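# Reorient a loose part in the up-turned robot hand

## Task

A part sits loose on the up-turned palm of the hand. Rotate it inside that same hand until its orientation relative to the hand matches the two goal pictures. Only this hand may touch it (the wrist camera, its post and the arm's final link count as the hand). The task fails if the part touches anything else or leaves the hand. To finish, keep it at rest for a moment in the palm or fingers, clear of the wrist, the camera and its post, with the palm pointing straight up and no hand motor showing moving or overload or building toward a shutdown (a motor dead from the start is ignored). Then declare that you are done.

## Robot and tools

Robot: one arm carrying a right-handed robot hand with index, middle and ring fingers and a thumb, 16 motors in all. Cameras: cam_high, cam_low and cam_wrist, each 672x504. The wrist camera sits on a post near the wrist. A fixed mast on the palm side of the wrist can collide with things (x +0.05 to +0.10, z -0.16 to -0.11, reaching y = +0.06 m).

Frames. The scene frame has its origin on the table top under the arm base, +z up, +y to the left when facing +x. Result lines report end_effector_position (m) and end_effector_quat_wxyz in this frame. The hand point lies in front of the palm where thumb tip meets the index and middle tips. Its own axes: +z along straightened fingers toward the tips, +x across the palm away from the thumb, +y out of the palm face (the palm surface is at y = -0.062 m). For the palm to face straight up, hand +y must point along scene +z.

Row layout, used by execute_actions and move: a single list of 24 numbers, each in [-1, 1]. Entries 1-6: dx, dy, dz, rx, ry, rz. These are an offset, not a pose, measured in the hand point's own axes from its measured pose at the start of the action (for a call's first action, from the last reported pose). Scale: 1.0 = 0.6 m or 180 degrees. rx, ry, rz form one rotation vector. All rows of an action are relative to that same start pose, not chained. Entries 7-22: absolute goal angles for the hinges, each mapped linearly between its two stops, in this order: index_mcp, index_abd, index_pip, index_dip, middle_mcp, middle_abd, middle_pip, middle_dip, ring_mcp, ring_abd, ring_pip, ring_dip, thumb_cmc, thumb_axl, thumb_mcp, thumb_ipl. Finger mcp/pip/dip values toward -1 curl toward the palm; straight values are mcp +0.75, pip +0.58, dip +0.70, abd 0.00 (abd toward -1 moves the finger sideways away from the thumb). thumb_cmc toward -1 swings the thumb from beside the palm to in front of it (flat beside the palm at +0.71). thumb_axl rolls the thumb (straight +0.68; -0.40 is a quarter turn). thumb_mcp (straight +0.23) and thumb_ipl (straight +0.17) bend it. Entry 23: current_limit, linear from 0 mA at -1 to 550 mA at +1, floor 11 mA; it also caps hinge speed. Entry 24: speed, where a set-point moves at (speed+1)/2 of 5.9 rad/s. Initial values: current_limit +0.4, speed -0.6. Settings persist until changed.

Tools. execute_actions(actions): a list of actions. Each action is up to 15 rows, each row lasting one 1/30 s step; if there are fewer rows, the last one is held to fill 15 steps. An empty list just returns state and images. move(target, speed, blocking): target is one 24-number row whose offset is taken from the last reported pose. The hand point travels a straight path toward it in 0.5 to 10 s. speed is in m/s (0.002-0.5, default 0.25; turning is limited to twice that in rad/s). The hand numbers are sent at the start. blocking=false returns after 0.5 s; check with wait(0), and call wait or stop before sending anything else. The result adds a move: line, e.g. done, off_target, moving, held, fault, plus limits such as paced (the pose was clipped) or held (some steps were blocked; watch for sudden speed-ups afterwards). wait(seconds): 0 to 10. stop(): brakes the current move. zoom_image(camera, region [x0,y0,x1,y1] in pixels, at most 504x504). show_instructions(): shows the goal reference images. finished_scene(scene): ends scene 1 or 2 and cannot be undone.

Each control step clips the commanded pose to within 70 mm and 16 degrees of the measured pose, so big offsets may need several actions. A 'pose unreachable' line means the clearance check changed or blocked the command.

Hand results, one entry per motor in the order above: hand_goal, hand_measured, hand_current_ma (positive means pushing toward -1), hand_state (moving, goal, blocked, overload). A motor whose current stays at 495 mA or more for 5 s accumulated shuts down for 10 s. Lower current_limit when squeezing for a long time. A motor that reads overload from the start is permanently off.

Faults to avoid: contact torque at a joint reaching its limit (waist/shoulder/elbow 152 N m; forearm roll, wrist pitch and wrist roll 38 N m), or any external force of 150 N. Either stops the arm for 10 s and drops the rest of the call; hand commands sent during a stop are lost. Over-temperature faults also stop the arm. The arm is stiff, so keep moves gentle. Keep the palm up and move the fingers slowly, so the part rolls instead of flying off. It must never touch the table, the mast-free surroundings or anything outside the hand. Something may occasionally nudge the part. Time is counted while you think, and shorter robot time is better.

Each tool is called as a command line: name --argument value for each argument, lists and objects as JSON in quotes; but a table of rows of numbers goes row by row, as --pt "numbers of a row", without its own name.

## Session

show_instructions

execute_actions --actions '[]'

Reference images for this scene: goal picture from the wrist camera place, goal picture looking into the palm.

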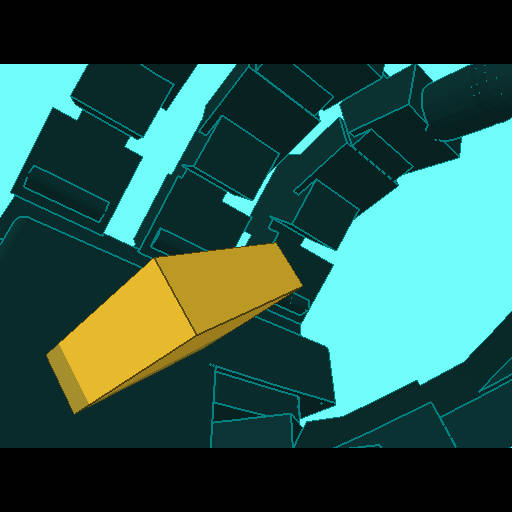

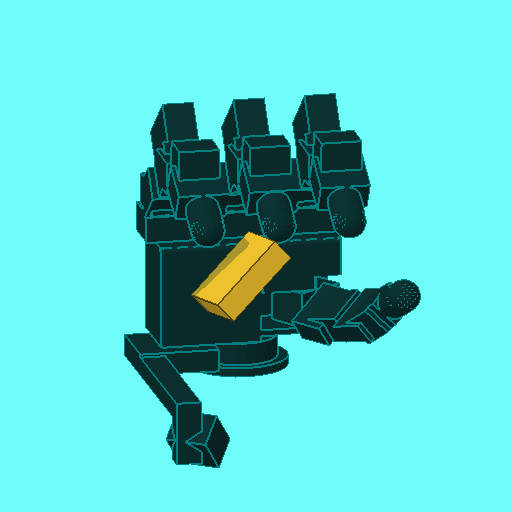

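Scene clock: 0.00 s.
end_effector_position=(+0.6018, -0.0448, +0.4913) hand_goal=(+0.046, +0.000, -0.008, +0.280, +0.046, +0.000, -0.008, +0.280, +0.046, +0.000, -0.008, +0.280, -0.104, +0.266, +0.032, -0.018) hand_measured=(+0.060, +0.000, -0.006, +0.282, +0.064, +0.000, -0.006, +0.282, +0.060, +0.000, -0.006, +0.282, -0.090, +0.270, +0.034, -0.016) hand_current_ma=(+82, +0, +14, +13, +92, +0, +14, +12, +81, +0, +13, +12, +68, +25, +12, +11) hand_state=(goal, goal, goal, goal, goal, goal, goal, goal, goal, goal, goal, goal, goal, goal, goal, goal) hand_current_limit=0.40 hand_speed=-0.60 end_effector_quat_wxyz=(+0.707, +0.701, +0.070, +0.065)
Joint positions: [ 0.426  0.561  0.364 -1.6    1.754  1.377]
Joint velocities: [ 0.    -0.001  0.     0.    -0.    -0.001]
Hand target: +0.602, -0.045, +0.491; +0.707, +0.701, +0.070, +0.065

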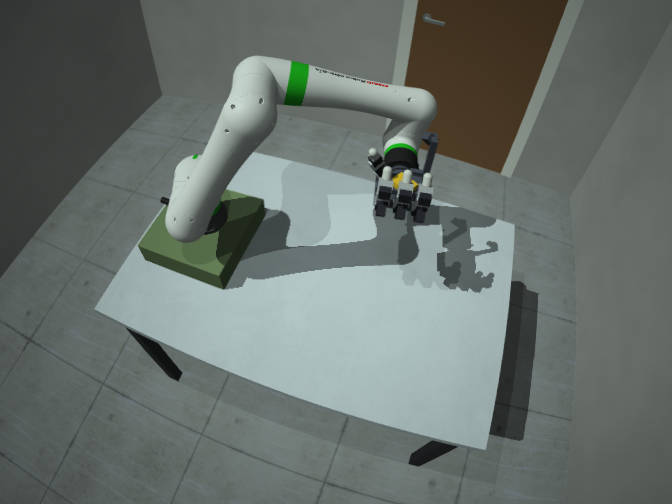

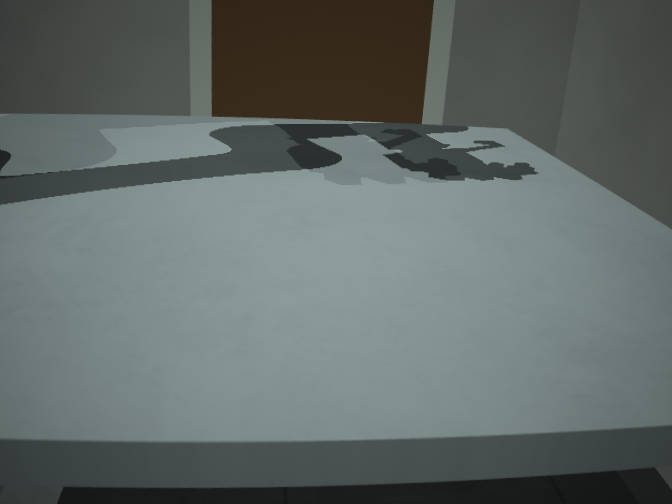

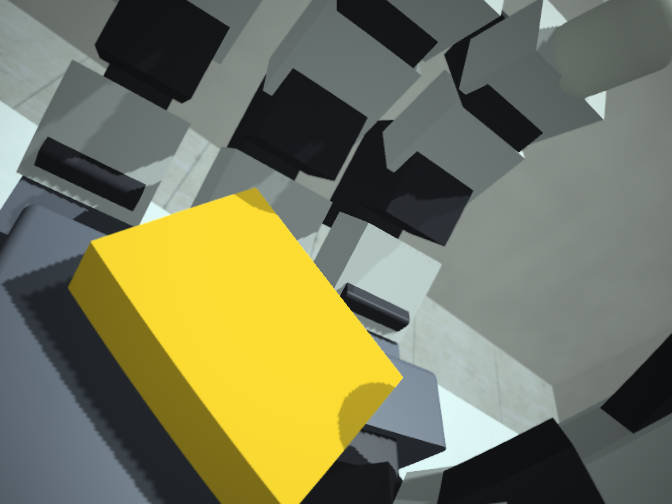

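move --target '[0,0,0,0.11,0,0, 0.76,0,-0.3,0.0, 0.76,0,-0.3,0.0, 0.76,0,-0.3,0.0, -0.104,0.266,0.032,-0.018, 0.6,-0.2]' --speed 0.2

Scene clock: 3.70 s.
end_effector_position=(+0.6018, -0.0445, +0.4915) hand_goal=(+0.760, +0.000, -0.300, +0.000, +0.760, +0.000, -0.300, +0.000, +0.760, +0.000, -0.300, +0.000, -0.104, +0.266, +0.032, -0.018) hand_measured=(+0.768, +0.000, -0.296, +0.002, +0.770, +0.000, -0.296, +0.002, +0.768, +0.000, -0.296, +0.002, -0.092, +0.270, +0.032, -0.016) hand_current_ma=(+44, +0, +19, +13, +50, +0, +20, +12, +44, +0, +18, +12, +67, +25, +3, +9) hand_state=(goal, goal, goal, goal, goal, goal, goal, goal, goal, goal, goal, goal, goal, goal, goal, goal) hand_current_limit=0.60 hand_speed=-0.20 end_effector_quat_wxyz=(+0.576, +0.812, +0.079, +0.052)
Joint positions: [ 0.383  0.478  0.46  -1.914  1.7    1.509]
Joint velocities: [-0.002 -0.001  0.001 -0.005  0.001  0.003]
Hand target: +0.602, -0.045, +0.492; +0.576, +0.812, +0.079, +0.052
Off the commanded pose: 0.000 m, 0 deg.
move: done

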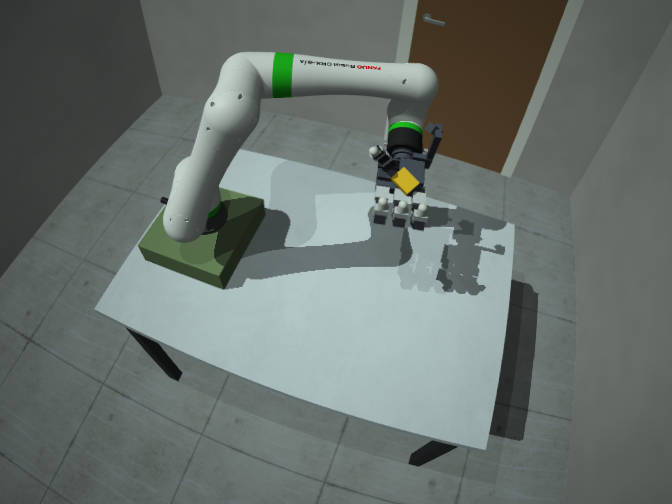

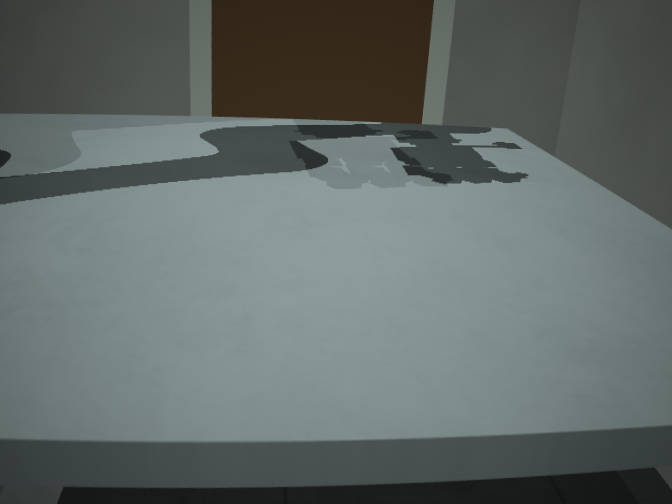

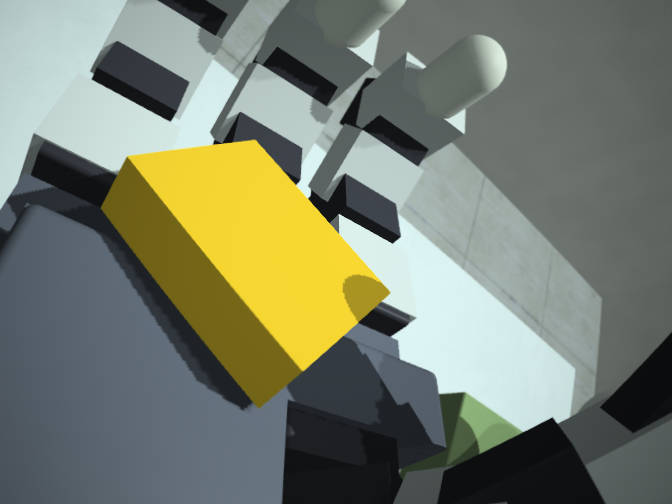

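move --target '[0,0,0,0.08,0,0, 0.76,0,-0.3,0.0, 0.76,0,-0.3,0.0, 0.76,0,-0.3,0.0, -0.104,0.266,0.032,-0.018, 0.6,-0.2]' --speed 0.15

zoom_image --camera "cam_high" --region '[345, 125, 465, 245]'

Scene clock: 5.00 s.
end_effector_position=(+0.6019, -0.0444, +0.4917) hand_goal=(+0.760, +0.000, -0.300, +0.000, +0.760, +0.000, -0.300, +0.000, +0.760, +0.000, -0.300, +0.000, -0.104, +0.266, +0.032, -0.018) hand_measured=(+0.768, +0.000, -0.296, +0.002, +0.770, +0.000, -0.296, +0.002, +0.768, +0.000, -0.296, +0.002, -0.092, +0.270, +0.032, -0.016) hand_current_ma=(+44, +0, +19, +13, +56, +0, +20, +12, +45, +0, +18, +12, +61, +25, -3, +8) hand_state=(goal, goal, goal, goal, goal, goal, goal, goal, goal, goal, goal, goal, goal, goal, goal, goal) hand_current_limit=0.60 hand_speed=-0.20 end_effector_quat_wxyz=(+0.470, +0.878, +0.085, +0.042)
Joint positions: [ 0.319  0.436  0.533 -2.153  1.692  1.61 ]
Joint velocities: [-0.001  0.     0.001 -0.005  0.     0.002]
Hand target: +0.602, -0.044, +0.492; +0.470, +0.878, +0.085, +0.042
Off the commanded pose: 0.000 m, 0 deg.
move: done

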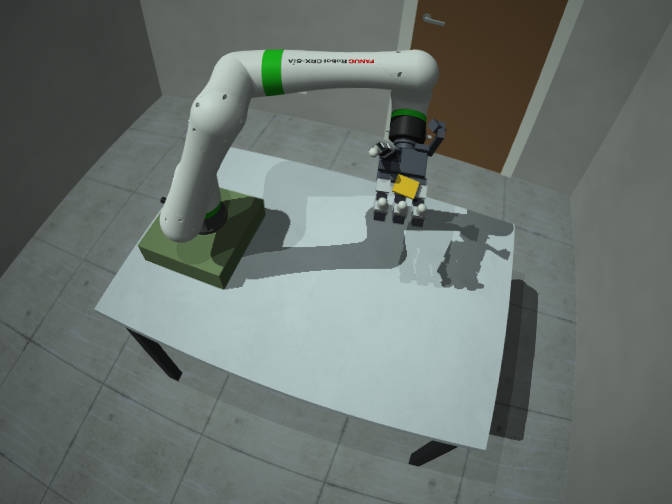

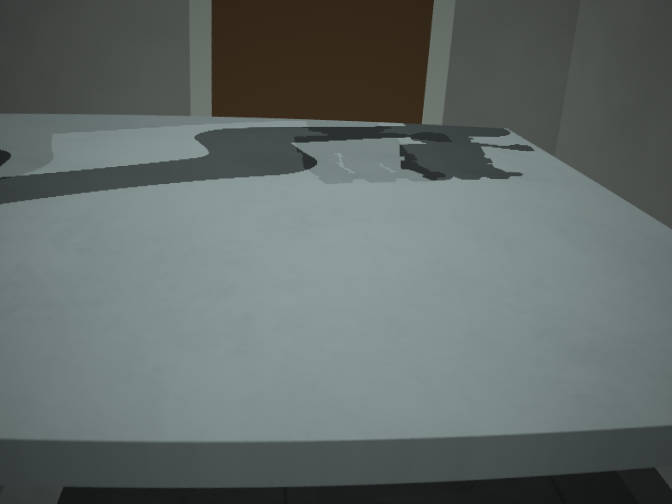

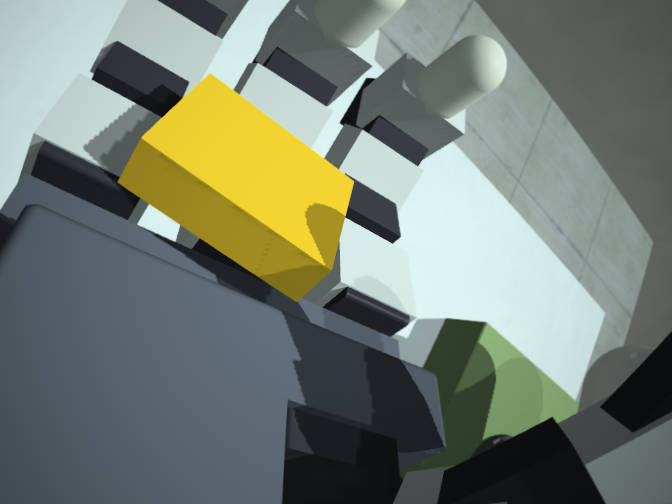

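Region (345, 125, 465, 245) of cam_high's 672x504 image, scaled by 4.200, with more detail than that image has.

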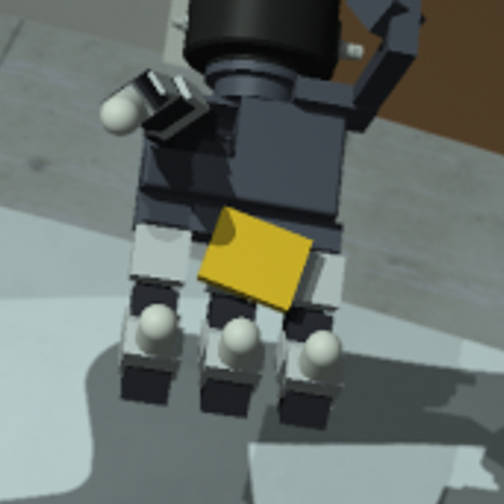

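move --target '[0,0,0,0,0,0, 0.25,0,0.15,-0.3, 0.25,0,0.15,-0.3, 0.25,0,0.15,-0.3, -0.104,0.266,0.032,-0.018, 0.6,-0.7]'

Scene clock: 6.10 s.
end_effector_position=(+0.6019, -0.0444, +0.4917) hand_goal=(+0.250, +0.000, +0.150, -0.300, +0.250, +0.000, +0.150, -0.300, +0.250, +0.000, +0.150, -0.300, -0.104, +0.266, +0.032, -0.018) hand_measured=(+0.272, +0.000, +0.150, -0.298, +0.280, +0.000, +0.150, -0.298, +0.276, +0.000, +0.150, -0.298, -0.092, +0.270, +0.032, -0.016) hand_current_ma=(+135, +0, -2, +14, +157, +0, -2, +13, +140, +0, -2, +14, +61, +25, -4, +8) hand_state=(blocked, goal, goal, goal, blocked, goal, goal, goal, blocked, goal, goal, goal, goal, goal, goal, goal) hand_current_limit=0.60 hand_speed=-0.70 end_effector_quat_wxyz=(+0.470, +0.878, +0.085, +0.042)
Joint positions: [ 0.319  0.436  0.533 -2.153  1.692  1.61 ]
Joint velocities: [-0.     0.    -0.    -0.002 -0.001 -0.   ]
Hand target: +0.602, -0.044, +0.492; +0.470, +0.878, +0.085, +0.042
Off the commanded pose: 0.000 m, 0 deg.
move: done

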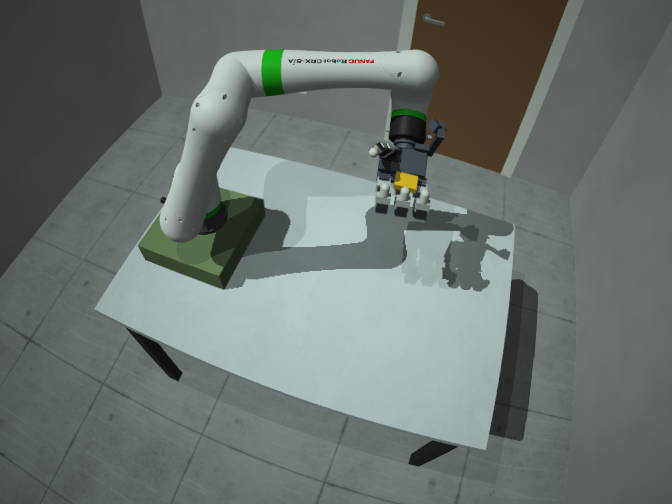

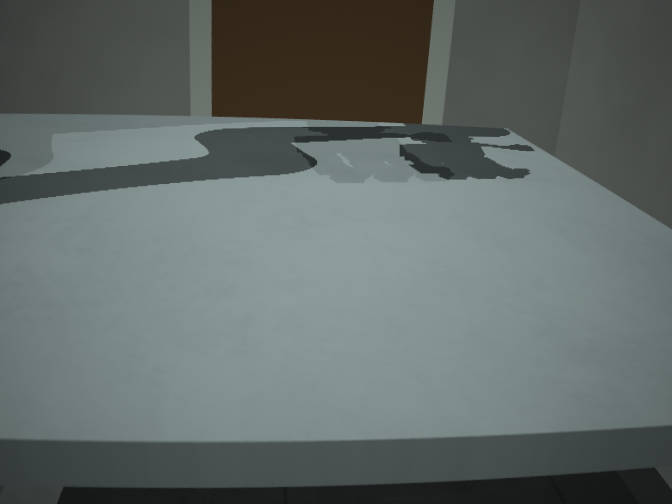

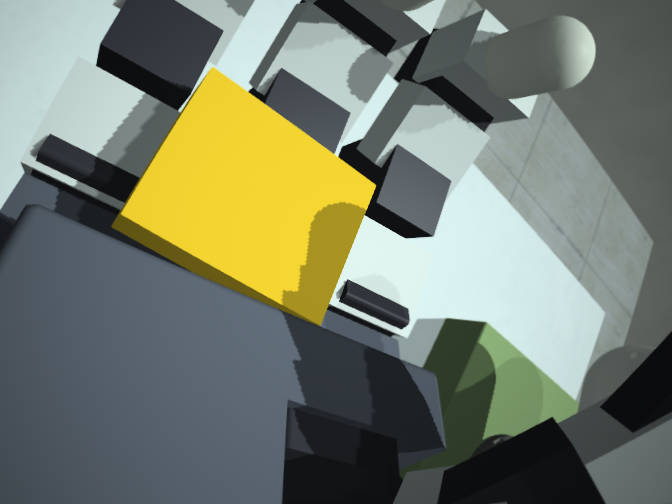

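move --target '[0,0,0,0,0,0, -0.2,0,0.45,-0.3, -0.2,0,0.45,-0.3, -0.2,0,0.45,-0.3, 0.2,0.266,0.032,-0.018, 0.6,-0.7]'

Scene clock: 7.13 s.
end_effector_position=(+0.6019, -0.0444, +0.4917) hand_goal=(-0.200, +0.000, +0.450, -0.300, -0.200, +0.000, +0.450, -0.300, -0.200, +0.000, +0.450, -0.300, +0.200, +0.266, +0.032, -0.018) hand_measured=(-0.180, +0.000, +0.450, -0.298, +0.120, -0.002, +0.450, -0.298, -0.170, +0.000, +0.450, -0.298, +0.204, +0.270, +0.032, -0.016) hand_current_ma=(+119, +0, -3, +14, +440, -6, -1, +13, +165, +0, -3, +13, +25, +25, -5, +7) hand_state=(goal, goal, goal, goal, blocked, goal, goal, goal, blocked, goal, goal, goal, goal, goal, goal, goal) hand_current_limit=0.60 hand_speed=-0.70 end_effector_quat_wxyz=(+0.470, +0.878, +0.085, +0.042)
Joint positions: [ 0.319  0.436  0.533 -2.153  1.692  1.61 ]
Joint velocities: [ 0.    -0.001 -0.     0.     0.001  0.001]
Hand target: +0.602, -0.044, +0.492; +0.470, +0.878, +0.085, +0.042
Off the commanded pose: 0.000 m, 0 deg.
move: done

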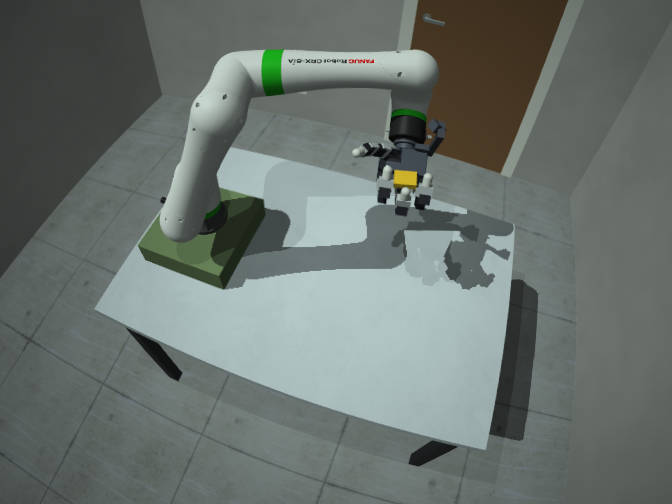

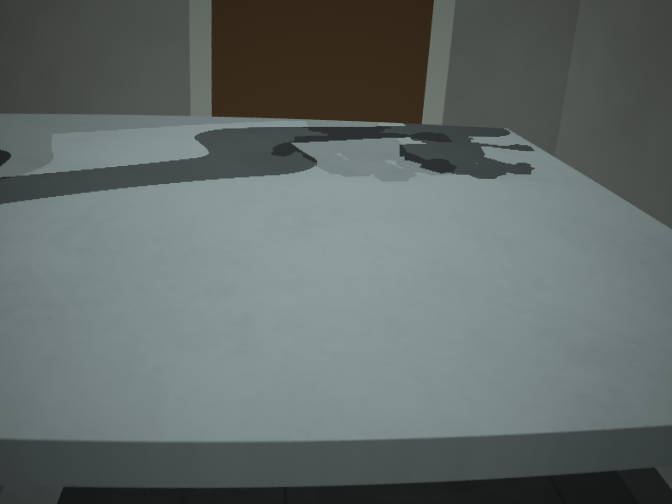

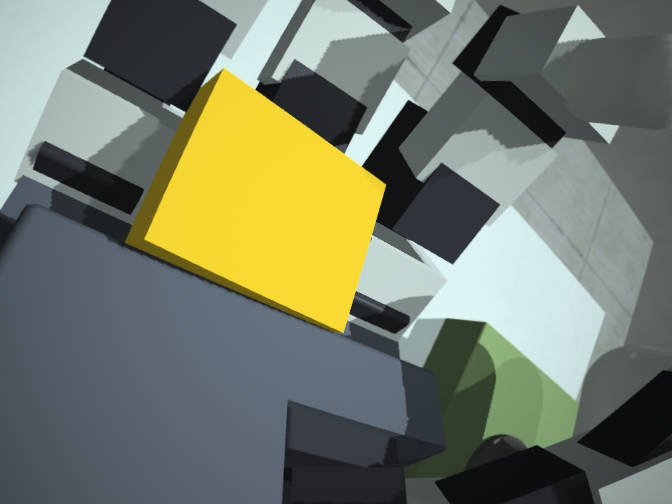

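move --target '[0,0,0,0,0,0, -0.1,0,0.45,-0.3, 0.0,0,0.72,-0.5, -0.1,0,0.45,-0.3, 0.2,0.266,0.032,-0.018, 0.6,-0.7]'

zoom_image --camera "cam_high" --region '[360, 140, 450, 230]'

Scene clock: 7.97 s.
end_effector_position=(+0.6019, -0.0444, +0.4917) hand_goal=(-0.100, +0.000, +0.450, -0.300, +0.000, +0.000, +0.720, -0.500, -0.100, +0.000, +0.450, -0.300, +0.200, +0.266, +0.032, -0.018) hand_measured=(-0.092, +0.000, +0.450, -0.298, +0.120, -0.002, +0.720, -0.498, -0.092, +0.000, +0.450, -0.298, +0.204, +0.270, +0.032, -0.016) hand_current_ma=(+43, +0, -2, +13, +440, -6, +0, +15, +43, +0, -2, +13, +25, +25, -5, +7) hand_state=(goal, goal, goal, goal, blocked, goal, goal, goal, goal, goal, goal, goal, goal, goal, goal, goal) hand_current_limit=0.60 hand_speed=-0.70 end_effector_quat_wxyz=(+0.470, +0.878, +0.085, +0.042)
Joint positions: [ 0.319  0.436  0.533 -2.153  1.692  1.61 ]
Joint velocities: [ 0.    -0.     0.001 -0.002 -0.001  0.002]
Hand target: +0.602, -0.044, +0.492; +0.470, +0.878, +0.085, +0.042
Off the commanded pose: 0.000 m, 0 deg.
move: done

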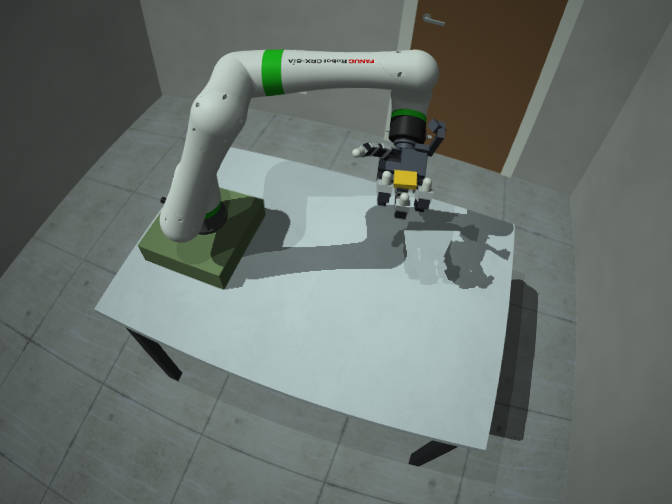

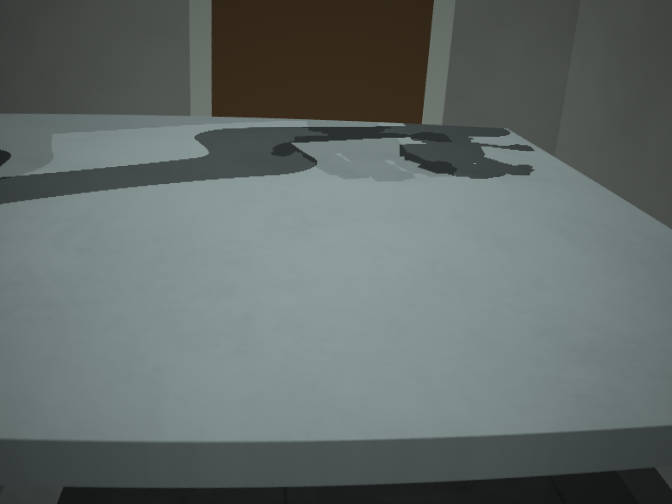

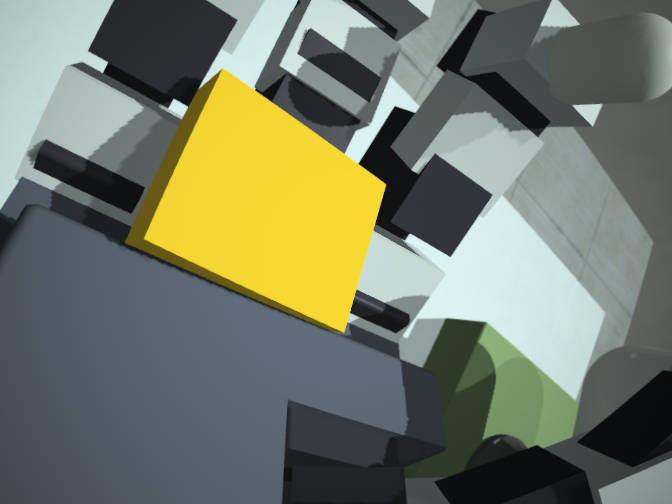

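Region (360, 140, 450, 230) of cam_high's 672x504 image, scaled by 5.600, with more detail than that image has.

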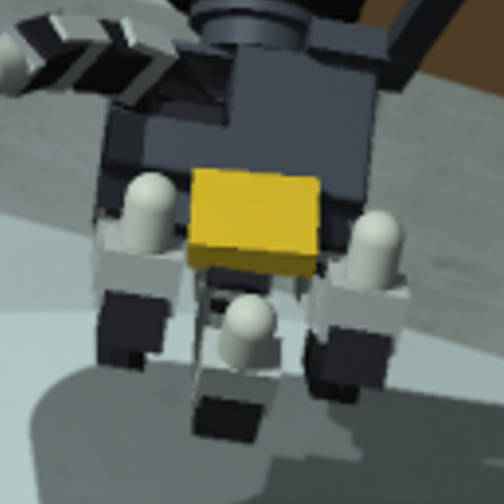

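move --target '[0,0,0,0.04,0,0, 0.45,0,0.5,-0.5, 0.6,0,0.52,-0.6, 0.45,0,0.5,-0.5, 0.2,0.266,0.032,-0.018, 0.6,-0.6]' --speed 0.1

zoom_image --camera "cam_high" --region '[355, 140, 455, 240]'

Scene clock: 9.13 s.
end_effector_position=(+0.6019, -0.0443, +0.4917) hand_goal=(+0.450, +0.000, +0.500, -0.500, +0.600, +0.000, +0.520, -0.600, +0.450, +0.000, +0.500, -0.500, +0.200, +0.266, +0.032, -0.018) hand_measured=(+0.458, +0.000, +0.500, -0.498, +0.612, -0.002, +0.530, -0.596, +0.458, +0.000, +0.500, -0.498, +0.204, +0.270, +0.032, -0.016) hand_current_ma=(+47, +0, +2, +15, +69, -7, +47, +17, +49, +0, +2, +14, +25, +25, -5, +7) hand_state=(goal, goal, goal, goal, goal, goal, goal, goal, goal, goal, goal, goal, goal, goal, goal, goal) hand_current_limit=0.60 hand_speed=-0.60 end_effector_quat_wxyz=(+0.414, +0.906, +0.087, +0.036)
Joint positions: [ 0.278  0.423  0.57  -2.276  1.697  1.66 ]
Joint velocities: [-0.002 -0.     0.001 -0.004 -0.     0.005]
Hand target: +0.602, -0.044, +0.492; +0.414, +0.906, +0.087, +0.036
Off the commanded pose: 0.000 m, 0 deg.
move: done

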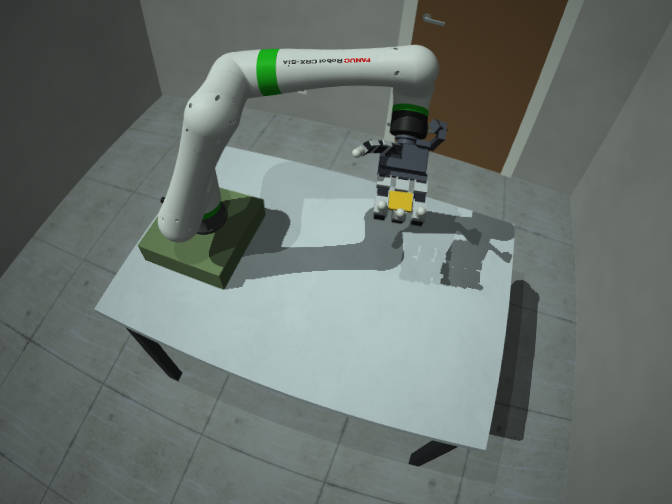

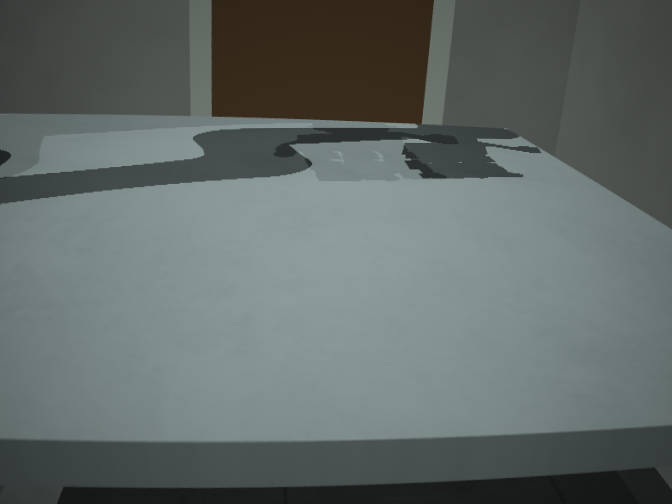

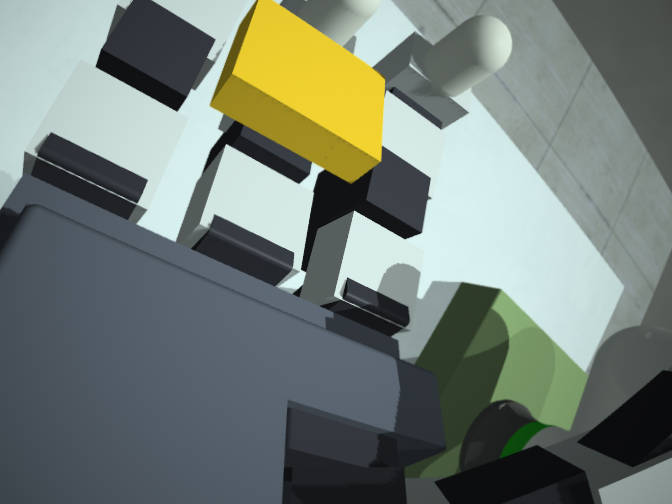

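Region (355, 140, 455, 240) of cam_high's 672x504 image, scaled by 5.040, with more detail than that image has.

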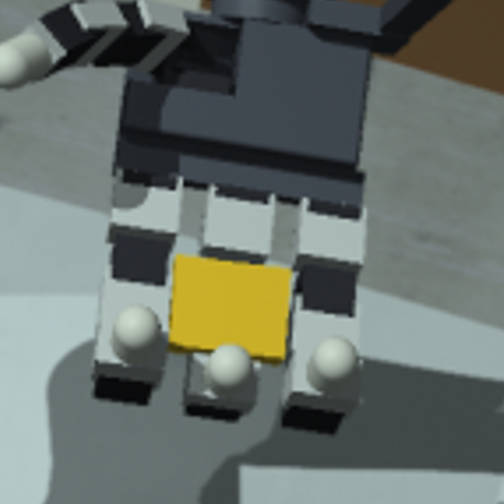

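execute_actions --actions '[[[0,0,0,0,0,0, 0.42,-0.1,0.5,-0.5, 0.6,0,0.52,-0.6, 0.42,0.1,0.5,-0.5, 0.3,0.266,0.032,-0.018, 0.6,-0.6],[0,0,0,0,0,0, 0.42,-0.1,0.5,-0.5, 0.6,0,0.52,-0.6, 0.42,0.1,0.5,-0.5, 0.3,0.266,0.032,-0.018, 0.6,-0.6],[0,0,0,0,0,0, 0.42,-0.1,0.5,-0.5, 0.6,0,0.52,-0.6, 0.42,0.1,0.5,-0.5, 0.3,0.266,0.032,-0.018, 0.6,-0.6],[0,0,0,0,0,0, 0.42,-0.1,0.5,-0.5, 0.6,0,0.52,-0.6, 0.42,0.1,0.5,-0.5, 0.3,0.266,0.032,-0.018, 0.6,-0.6],[0,0,0,0,0,0, 0.42,-0.1,0.5,-0.5, 0.6,0,0.52,-0.6, 0.42,0.1,0.5,-0.5, 0.3,0.266,0.032,-0.018, 0.6,-0.6],[0,0,0,0,0,0, -0.33,-0.1,0.5,-0.5, -0.15,0,0.52,-0.6, -0.33,0.1,0.5,-0.5, 0.3,0.266,0.032,-0.018, 0.6,-0.65]],[[0,0,0,0,0,0, -0.33,-0.1,0.5,-0.5, -0.15,0,0.52,-0.6, -0.33,0.1,0.5,-0.5, 0.3,0.266,0.032,-0.018, 0.6,-0.65]],[[0,0,0,0,0,0, -0.33,-0.1,0.5,-0.5, -0.15,0,0.52,-0.6, -0.33,0.1,0.5,-0.5, 0.3,0.266,0.032,-0.018, 0.6,-0.65]]]'

zoom_image --camera "cam_high" --region '[355, 130, 455, 230]'

Scene clock: 11.00 s.
end_effector_position=(+0.6019, -0.0443, +0.4917) hand_goal=(-0.330, -0.100, +0.500, -0.500, -0.150, +0.000, +0.520, -0.600, -0.330, +0.100, +0.500, -0.500, +0.300, +0.266, +0.032, -0.018) hand_measured=(-0.308, -0.056, +0.500, -0.498, -0.122, -0.002, +0.528, -0.598, -0.306, +0.058, +0.500, -0.498, +0.304, +0.270, +0.032, -0.016) hand_current_ma=(+129, +196, +3, +9, +150, -7, +39, +13, +130, -196, +3, +8, +25, +25, -6, +7) hand_state=(blocked, blocked, goal, goal, blocked, goal, goal, goal, blocked, blocked, goal, goal, goal, goal, goal, goal) hand_current_limit=0.60 hand_speed=-0.65 end_effector_quat_wxyz=(+0.414, +0.906, +0.087, +0.036)
Joint positions: [ 0.278  0.422  0.57  -2.276  1.697  1.66 ]
Joint velocities: [ 0.     0.    -0.     0.    -0.    -0.001]
Hand target: +0.602, -0.044, +0.492; +0.414, +0.906, +0.087, +0.036
Off the commanded pose: 0.000 m, 0 deg.
Step readings (end_effector_position; steps 1 to 15: 1st action; 16 to 30: 2nd action; 31 to 45: 3rd action):
0: (+0.6019, -0.0443, +0.4917)
1: (+0.6019, -0.0443, +0.4917)
2: (+0.6019, -0.0443, +0.4917)
4: (+0.6019, -0.0443, +0.4917)
8: (+0.6019, -0.0443, +0.4917)
15: (+0.6019, -0.0443, +0.4917)
16: (+0.6019, -0.0443, +0.4917)
17: (+0.6019, -0.0443, +0.4917)
19: (+0.6019, -0.0443, +0.4917)
23: (+0.6019, -0.0443, +0.4917)
30: (+0.6019, -0.0443, +0.4917)
31: (+0.6019, -0.0443, +0.4917)
32: (+0.6019, -0.0443, +0.4917)
34: (+0.6019, -0.0443, +0.4917)
38: (+0.6019, -0.0443, +0.4917)
45: end_effector_position above

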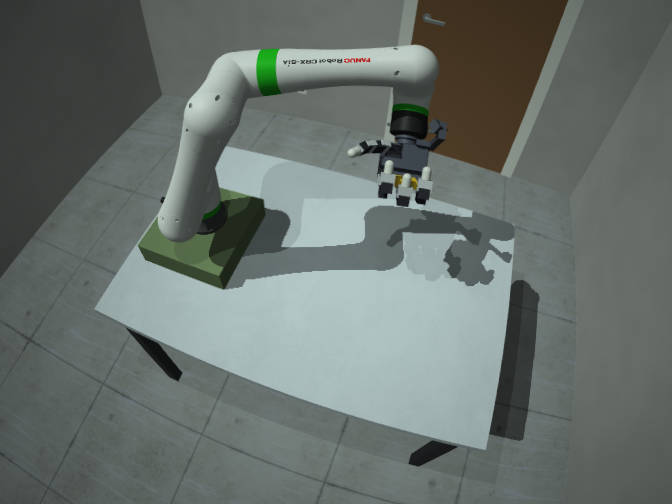

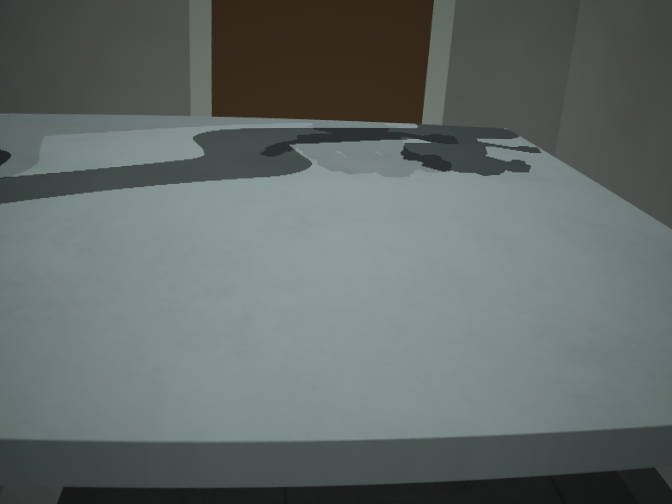

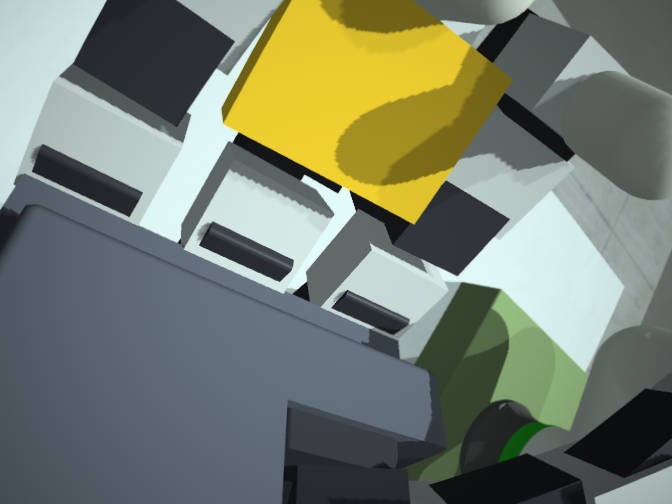

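Region (355, 130, 455, 230) of cam_high's 672x504 image, scaled by 5.040, with more detail than that image has.

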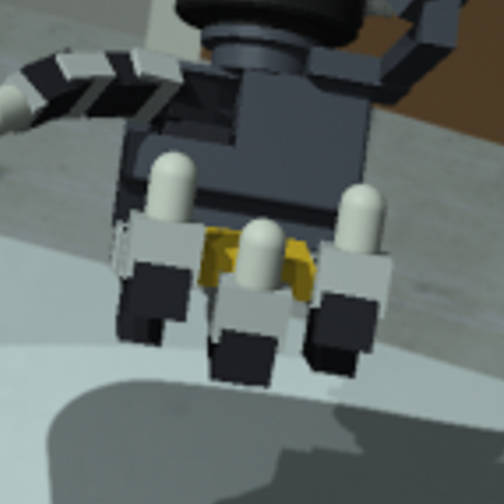

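execute_actions --actions '[]'

show_instructions

Scene clock: 11.57 s.
end_effector_position=(+0.6019, -0.0443, +0.4917) hand_goal=(-0.330, -0.100, +0.500, -0.500, -0.150, +0.000, +0.520, -0.600, -0.330, +0.100, +0.500, -0.500, +0.300, +0.266, +0.032, -0.018) hand_measured=(-0.308, -0.056, +0.500, -0.498, -0.122, -0.002, +0.528, -0.598, -0.306, +0.058, +0.500, -0.498, +0.304, +0.270, +0.032, -0.016) hand_current_ma=(+129, +196, +3, +9, +150, -7, +39, +13, +130, -196, +3, +8, +25, +25, -6, +7) hand_state=(blocked, blocked, goal, goal, blocked, goal, goal, goal, blocked, blocked, goal, goal, goal, goal, goal, goal) hand_current_limit=0.60 hand_speed=-0.65 end_effector_quat_wxyz=(+0.414, +0.906, +0.087, +0.036)
Joint positions: [ 0.278  0.422  0.57  -2.276  1.697  1.66 ]
Joint velocities: [-0.    -0.     0.     0.001 -0.001 -0.   ]
Hand target: +0.602, -0.044, +0.492; +0.414, +0.906, +0.087, +0.036
Off the commanded pose: 0.000 m, 0 deg.

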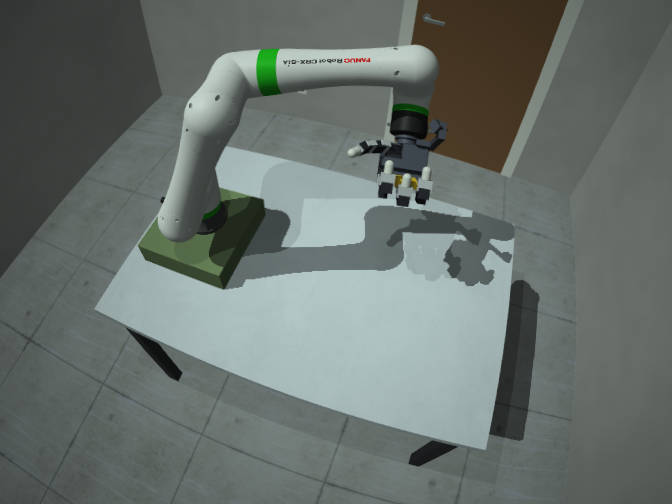

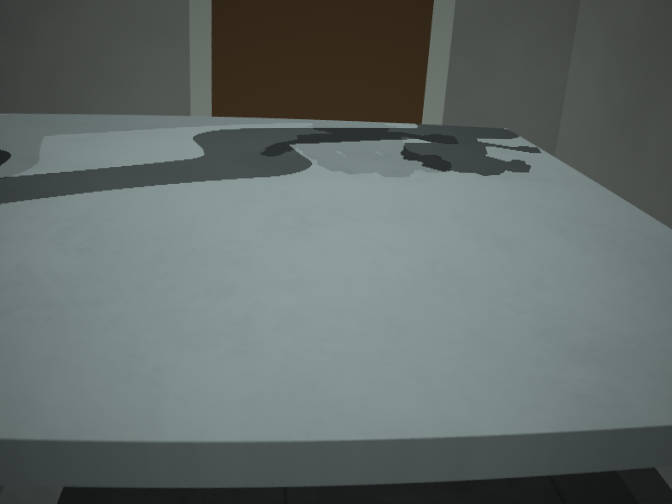

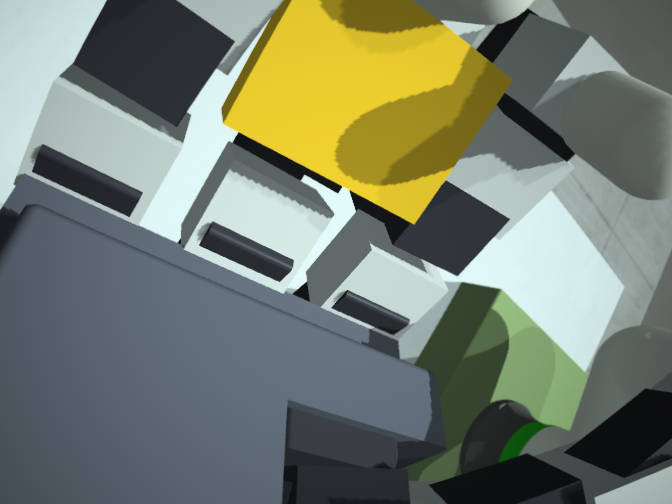

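Reference images for this scene: goal picture from the wrist camera place, goal picture looking into the palm.

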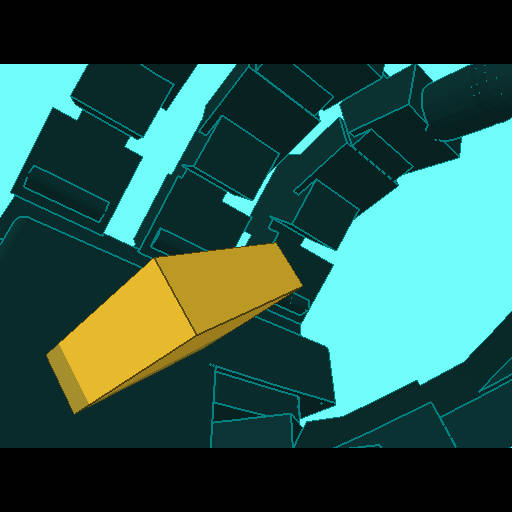

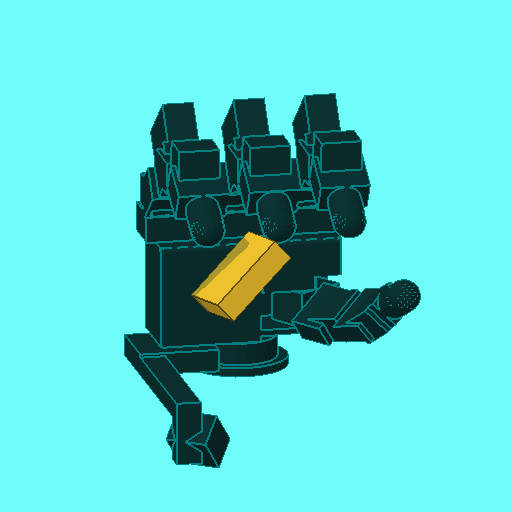

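move --target '[0,0,0,0,0,0,-0.66,-0.1,0.5,-0.5,-0.5,0,0.52,-0.6,-0.66,0.1,0.5,-0.5,0.3,0.266,0.032,-0.018,0.6,-0.65]'

Scene clock: 12.53 s.
end_effector_position=(+0.6019, -0.0443, +0.4917) hand_goal=(-0.660, -0.100, +0.500, -0.500, -0.500, +0.000, +0.520, -0.600, -0.660, +0.100, +0.500, -0.500, +0.300, +0.266, +0.032, -0.018) hand_measured=(-0.648, -0.056, +0.500, -0.498, -0.476, -0.002, +0.526, -0.598, -0.646, +0.058, +0.500, -0.498, +0.304, +0.270, +0.032, -0.016) hand_current_ma=(+77, +196, +3, +9, +130, -7, +29, +12, +76, -196, +3, +7, +25, +25, -6, +7) hand_state=(goal, blocked, goal, goal, blocked, goal, goal, goal, goal, blocked, goal, goal, goal, goal, goal, goal) hand_current_limit=0.60 hand_speed=-0.65 end_effector_quat_wxyz=(+0.414, +0.906, +0.087, +0.036)
Joint positions: [ 0.278  0.422  0.57  -2.276  1.697  1.66 ]
Joint velocities: [-0.     0.    -0.     0.001  0.     0.001]
Hand target: +0.602, -0.044, +0.492; +0.414, +0.906, +0.087, +0.036
Off the commanded pose: 0.000 m, 0 deg.
move: done

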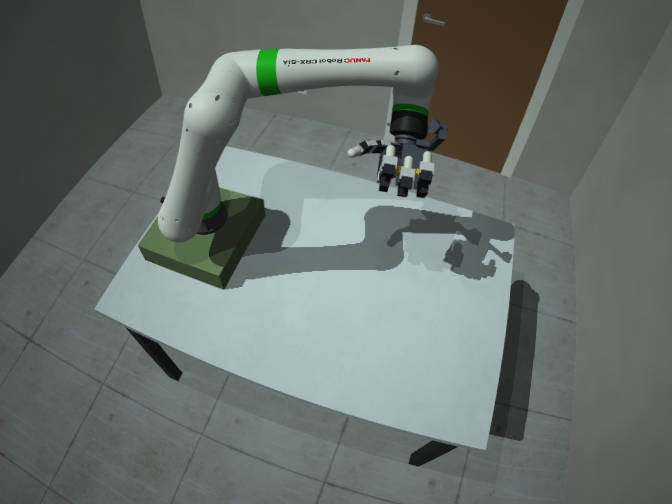

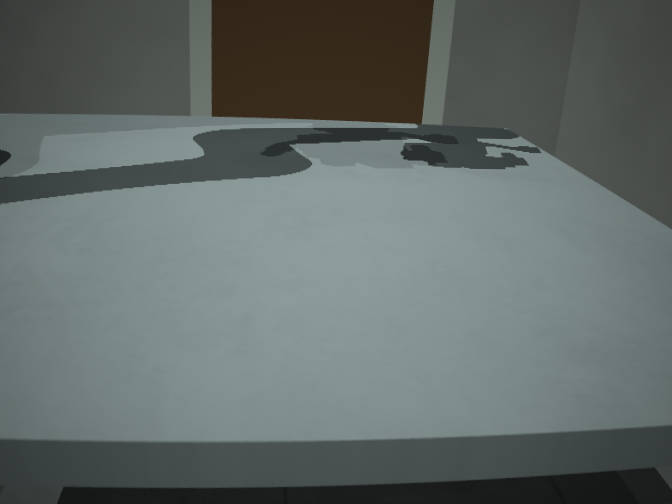

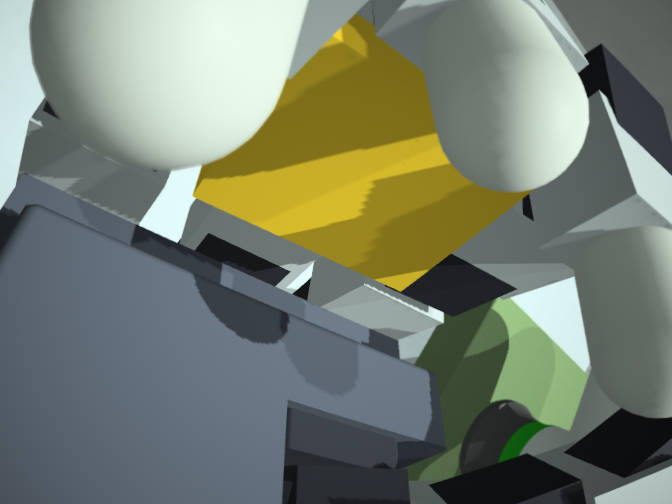

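move --target '[0,0,0,0,0,0,-0.6,0.1,0.55,0.4,-0.56,0,0.55,-0.4,-0.6,-0.1,0.55,0.4,0.3,0.266,0.032,-0.018,0.6,-0.7]'

Scene clock: 14.27 s.
end_effector_position=(+0.6019, -0.0443, +0.4917) hand_goal=(-0.600, +0.100, +0.550, +0.400, -0.560, +0.000, +0.550, -0.400, -0.600, -0.100, +0.550, +0.400, +0.300, +0.266, +0.032, -0.018) hand_measured=(-0.596, +0.098, +0.548, +0.398, -0.538, -0.002, +0.550, -0.404, -0.596, -0.098, +0.550, +0.398, +0.306, +0.270, +0.032, -0.016) hand_current_ma=(+26, -13, -6, -14, +123, -6, -5, -18, +26, +12, -5, -14, +26, +25, -6, +7) hand_state=(goal, goal, goal, goal, blocked, goal, goal, goal, goal, goal, goal, goal, goal, goal, goal, goal) hand_current_limit=0.60 hand_speed=-0.70 end_effector_quat_wxyz=(+0.414, +0.906, +0.087, +0.036)
Joint positions: [ 0.278  0.422  0.57  -2.276  1.697  1.66 ]
Joint velocities: [ 0.    -0.001 -0.001  0.     0.001  0.001]
Hand target: +0.602, -0.044, +0.492; +0.414, +0.906, +0.087, +0.036
Off the commanded pose: 0.000 m, 0 deg.
move: done

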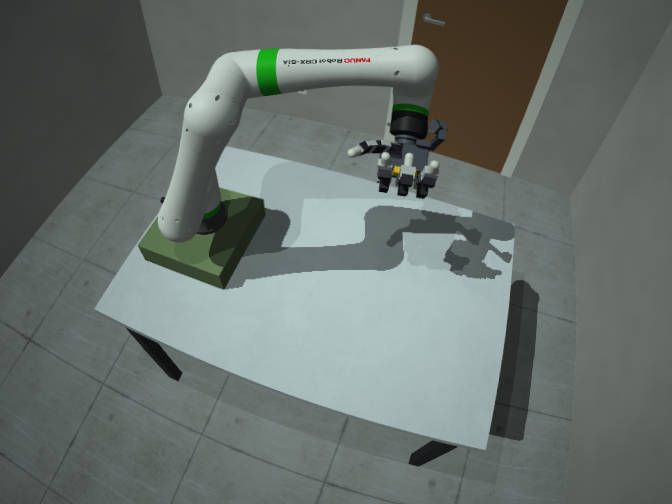

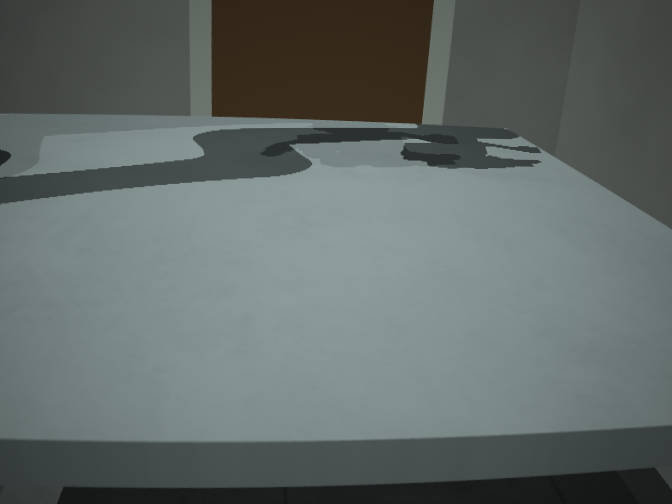

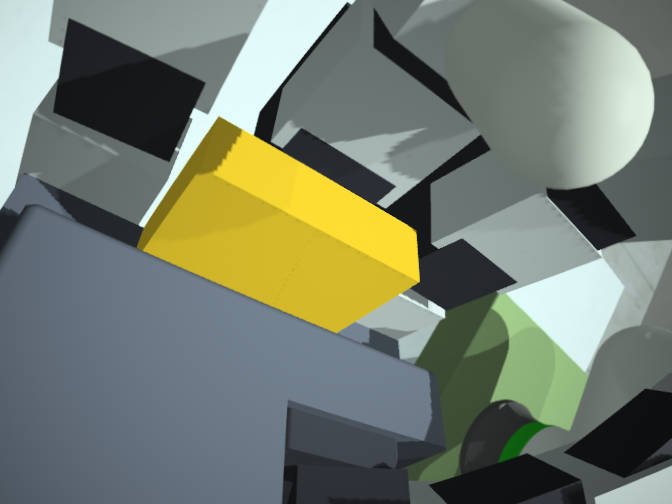

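zoom_image --camera "cam_wrist" --region '[0,80,480,440]'

zoom_image --camera "cam_high" --region '[345,120,465,210]'

Region (0, 80, 480, 440) of cam_wrist's 672x504 image, scaled by 1.050, with more detail than that image has; it fills the top 378 rows of this view, and the rest is white.

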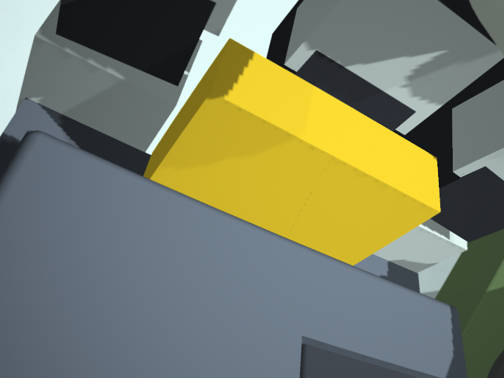

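Region (345, 120, 465, 210) of cam_high's 672x504 image, scaled by 4.200, with more detail than that image has; it fills the top 378 rows of this view, and the rest is white.

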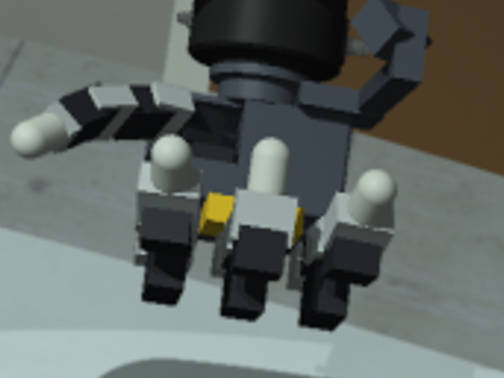

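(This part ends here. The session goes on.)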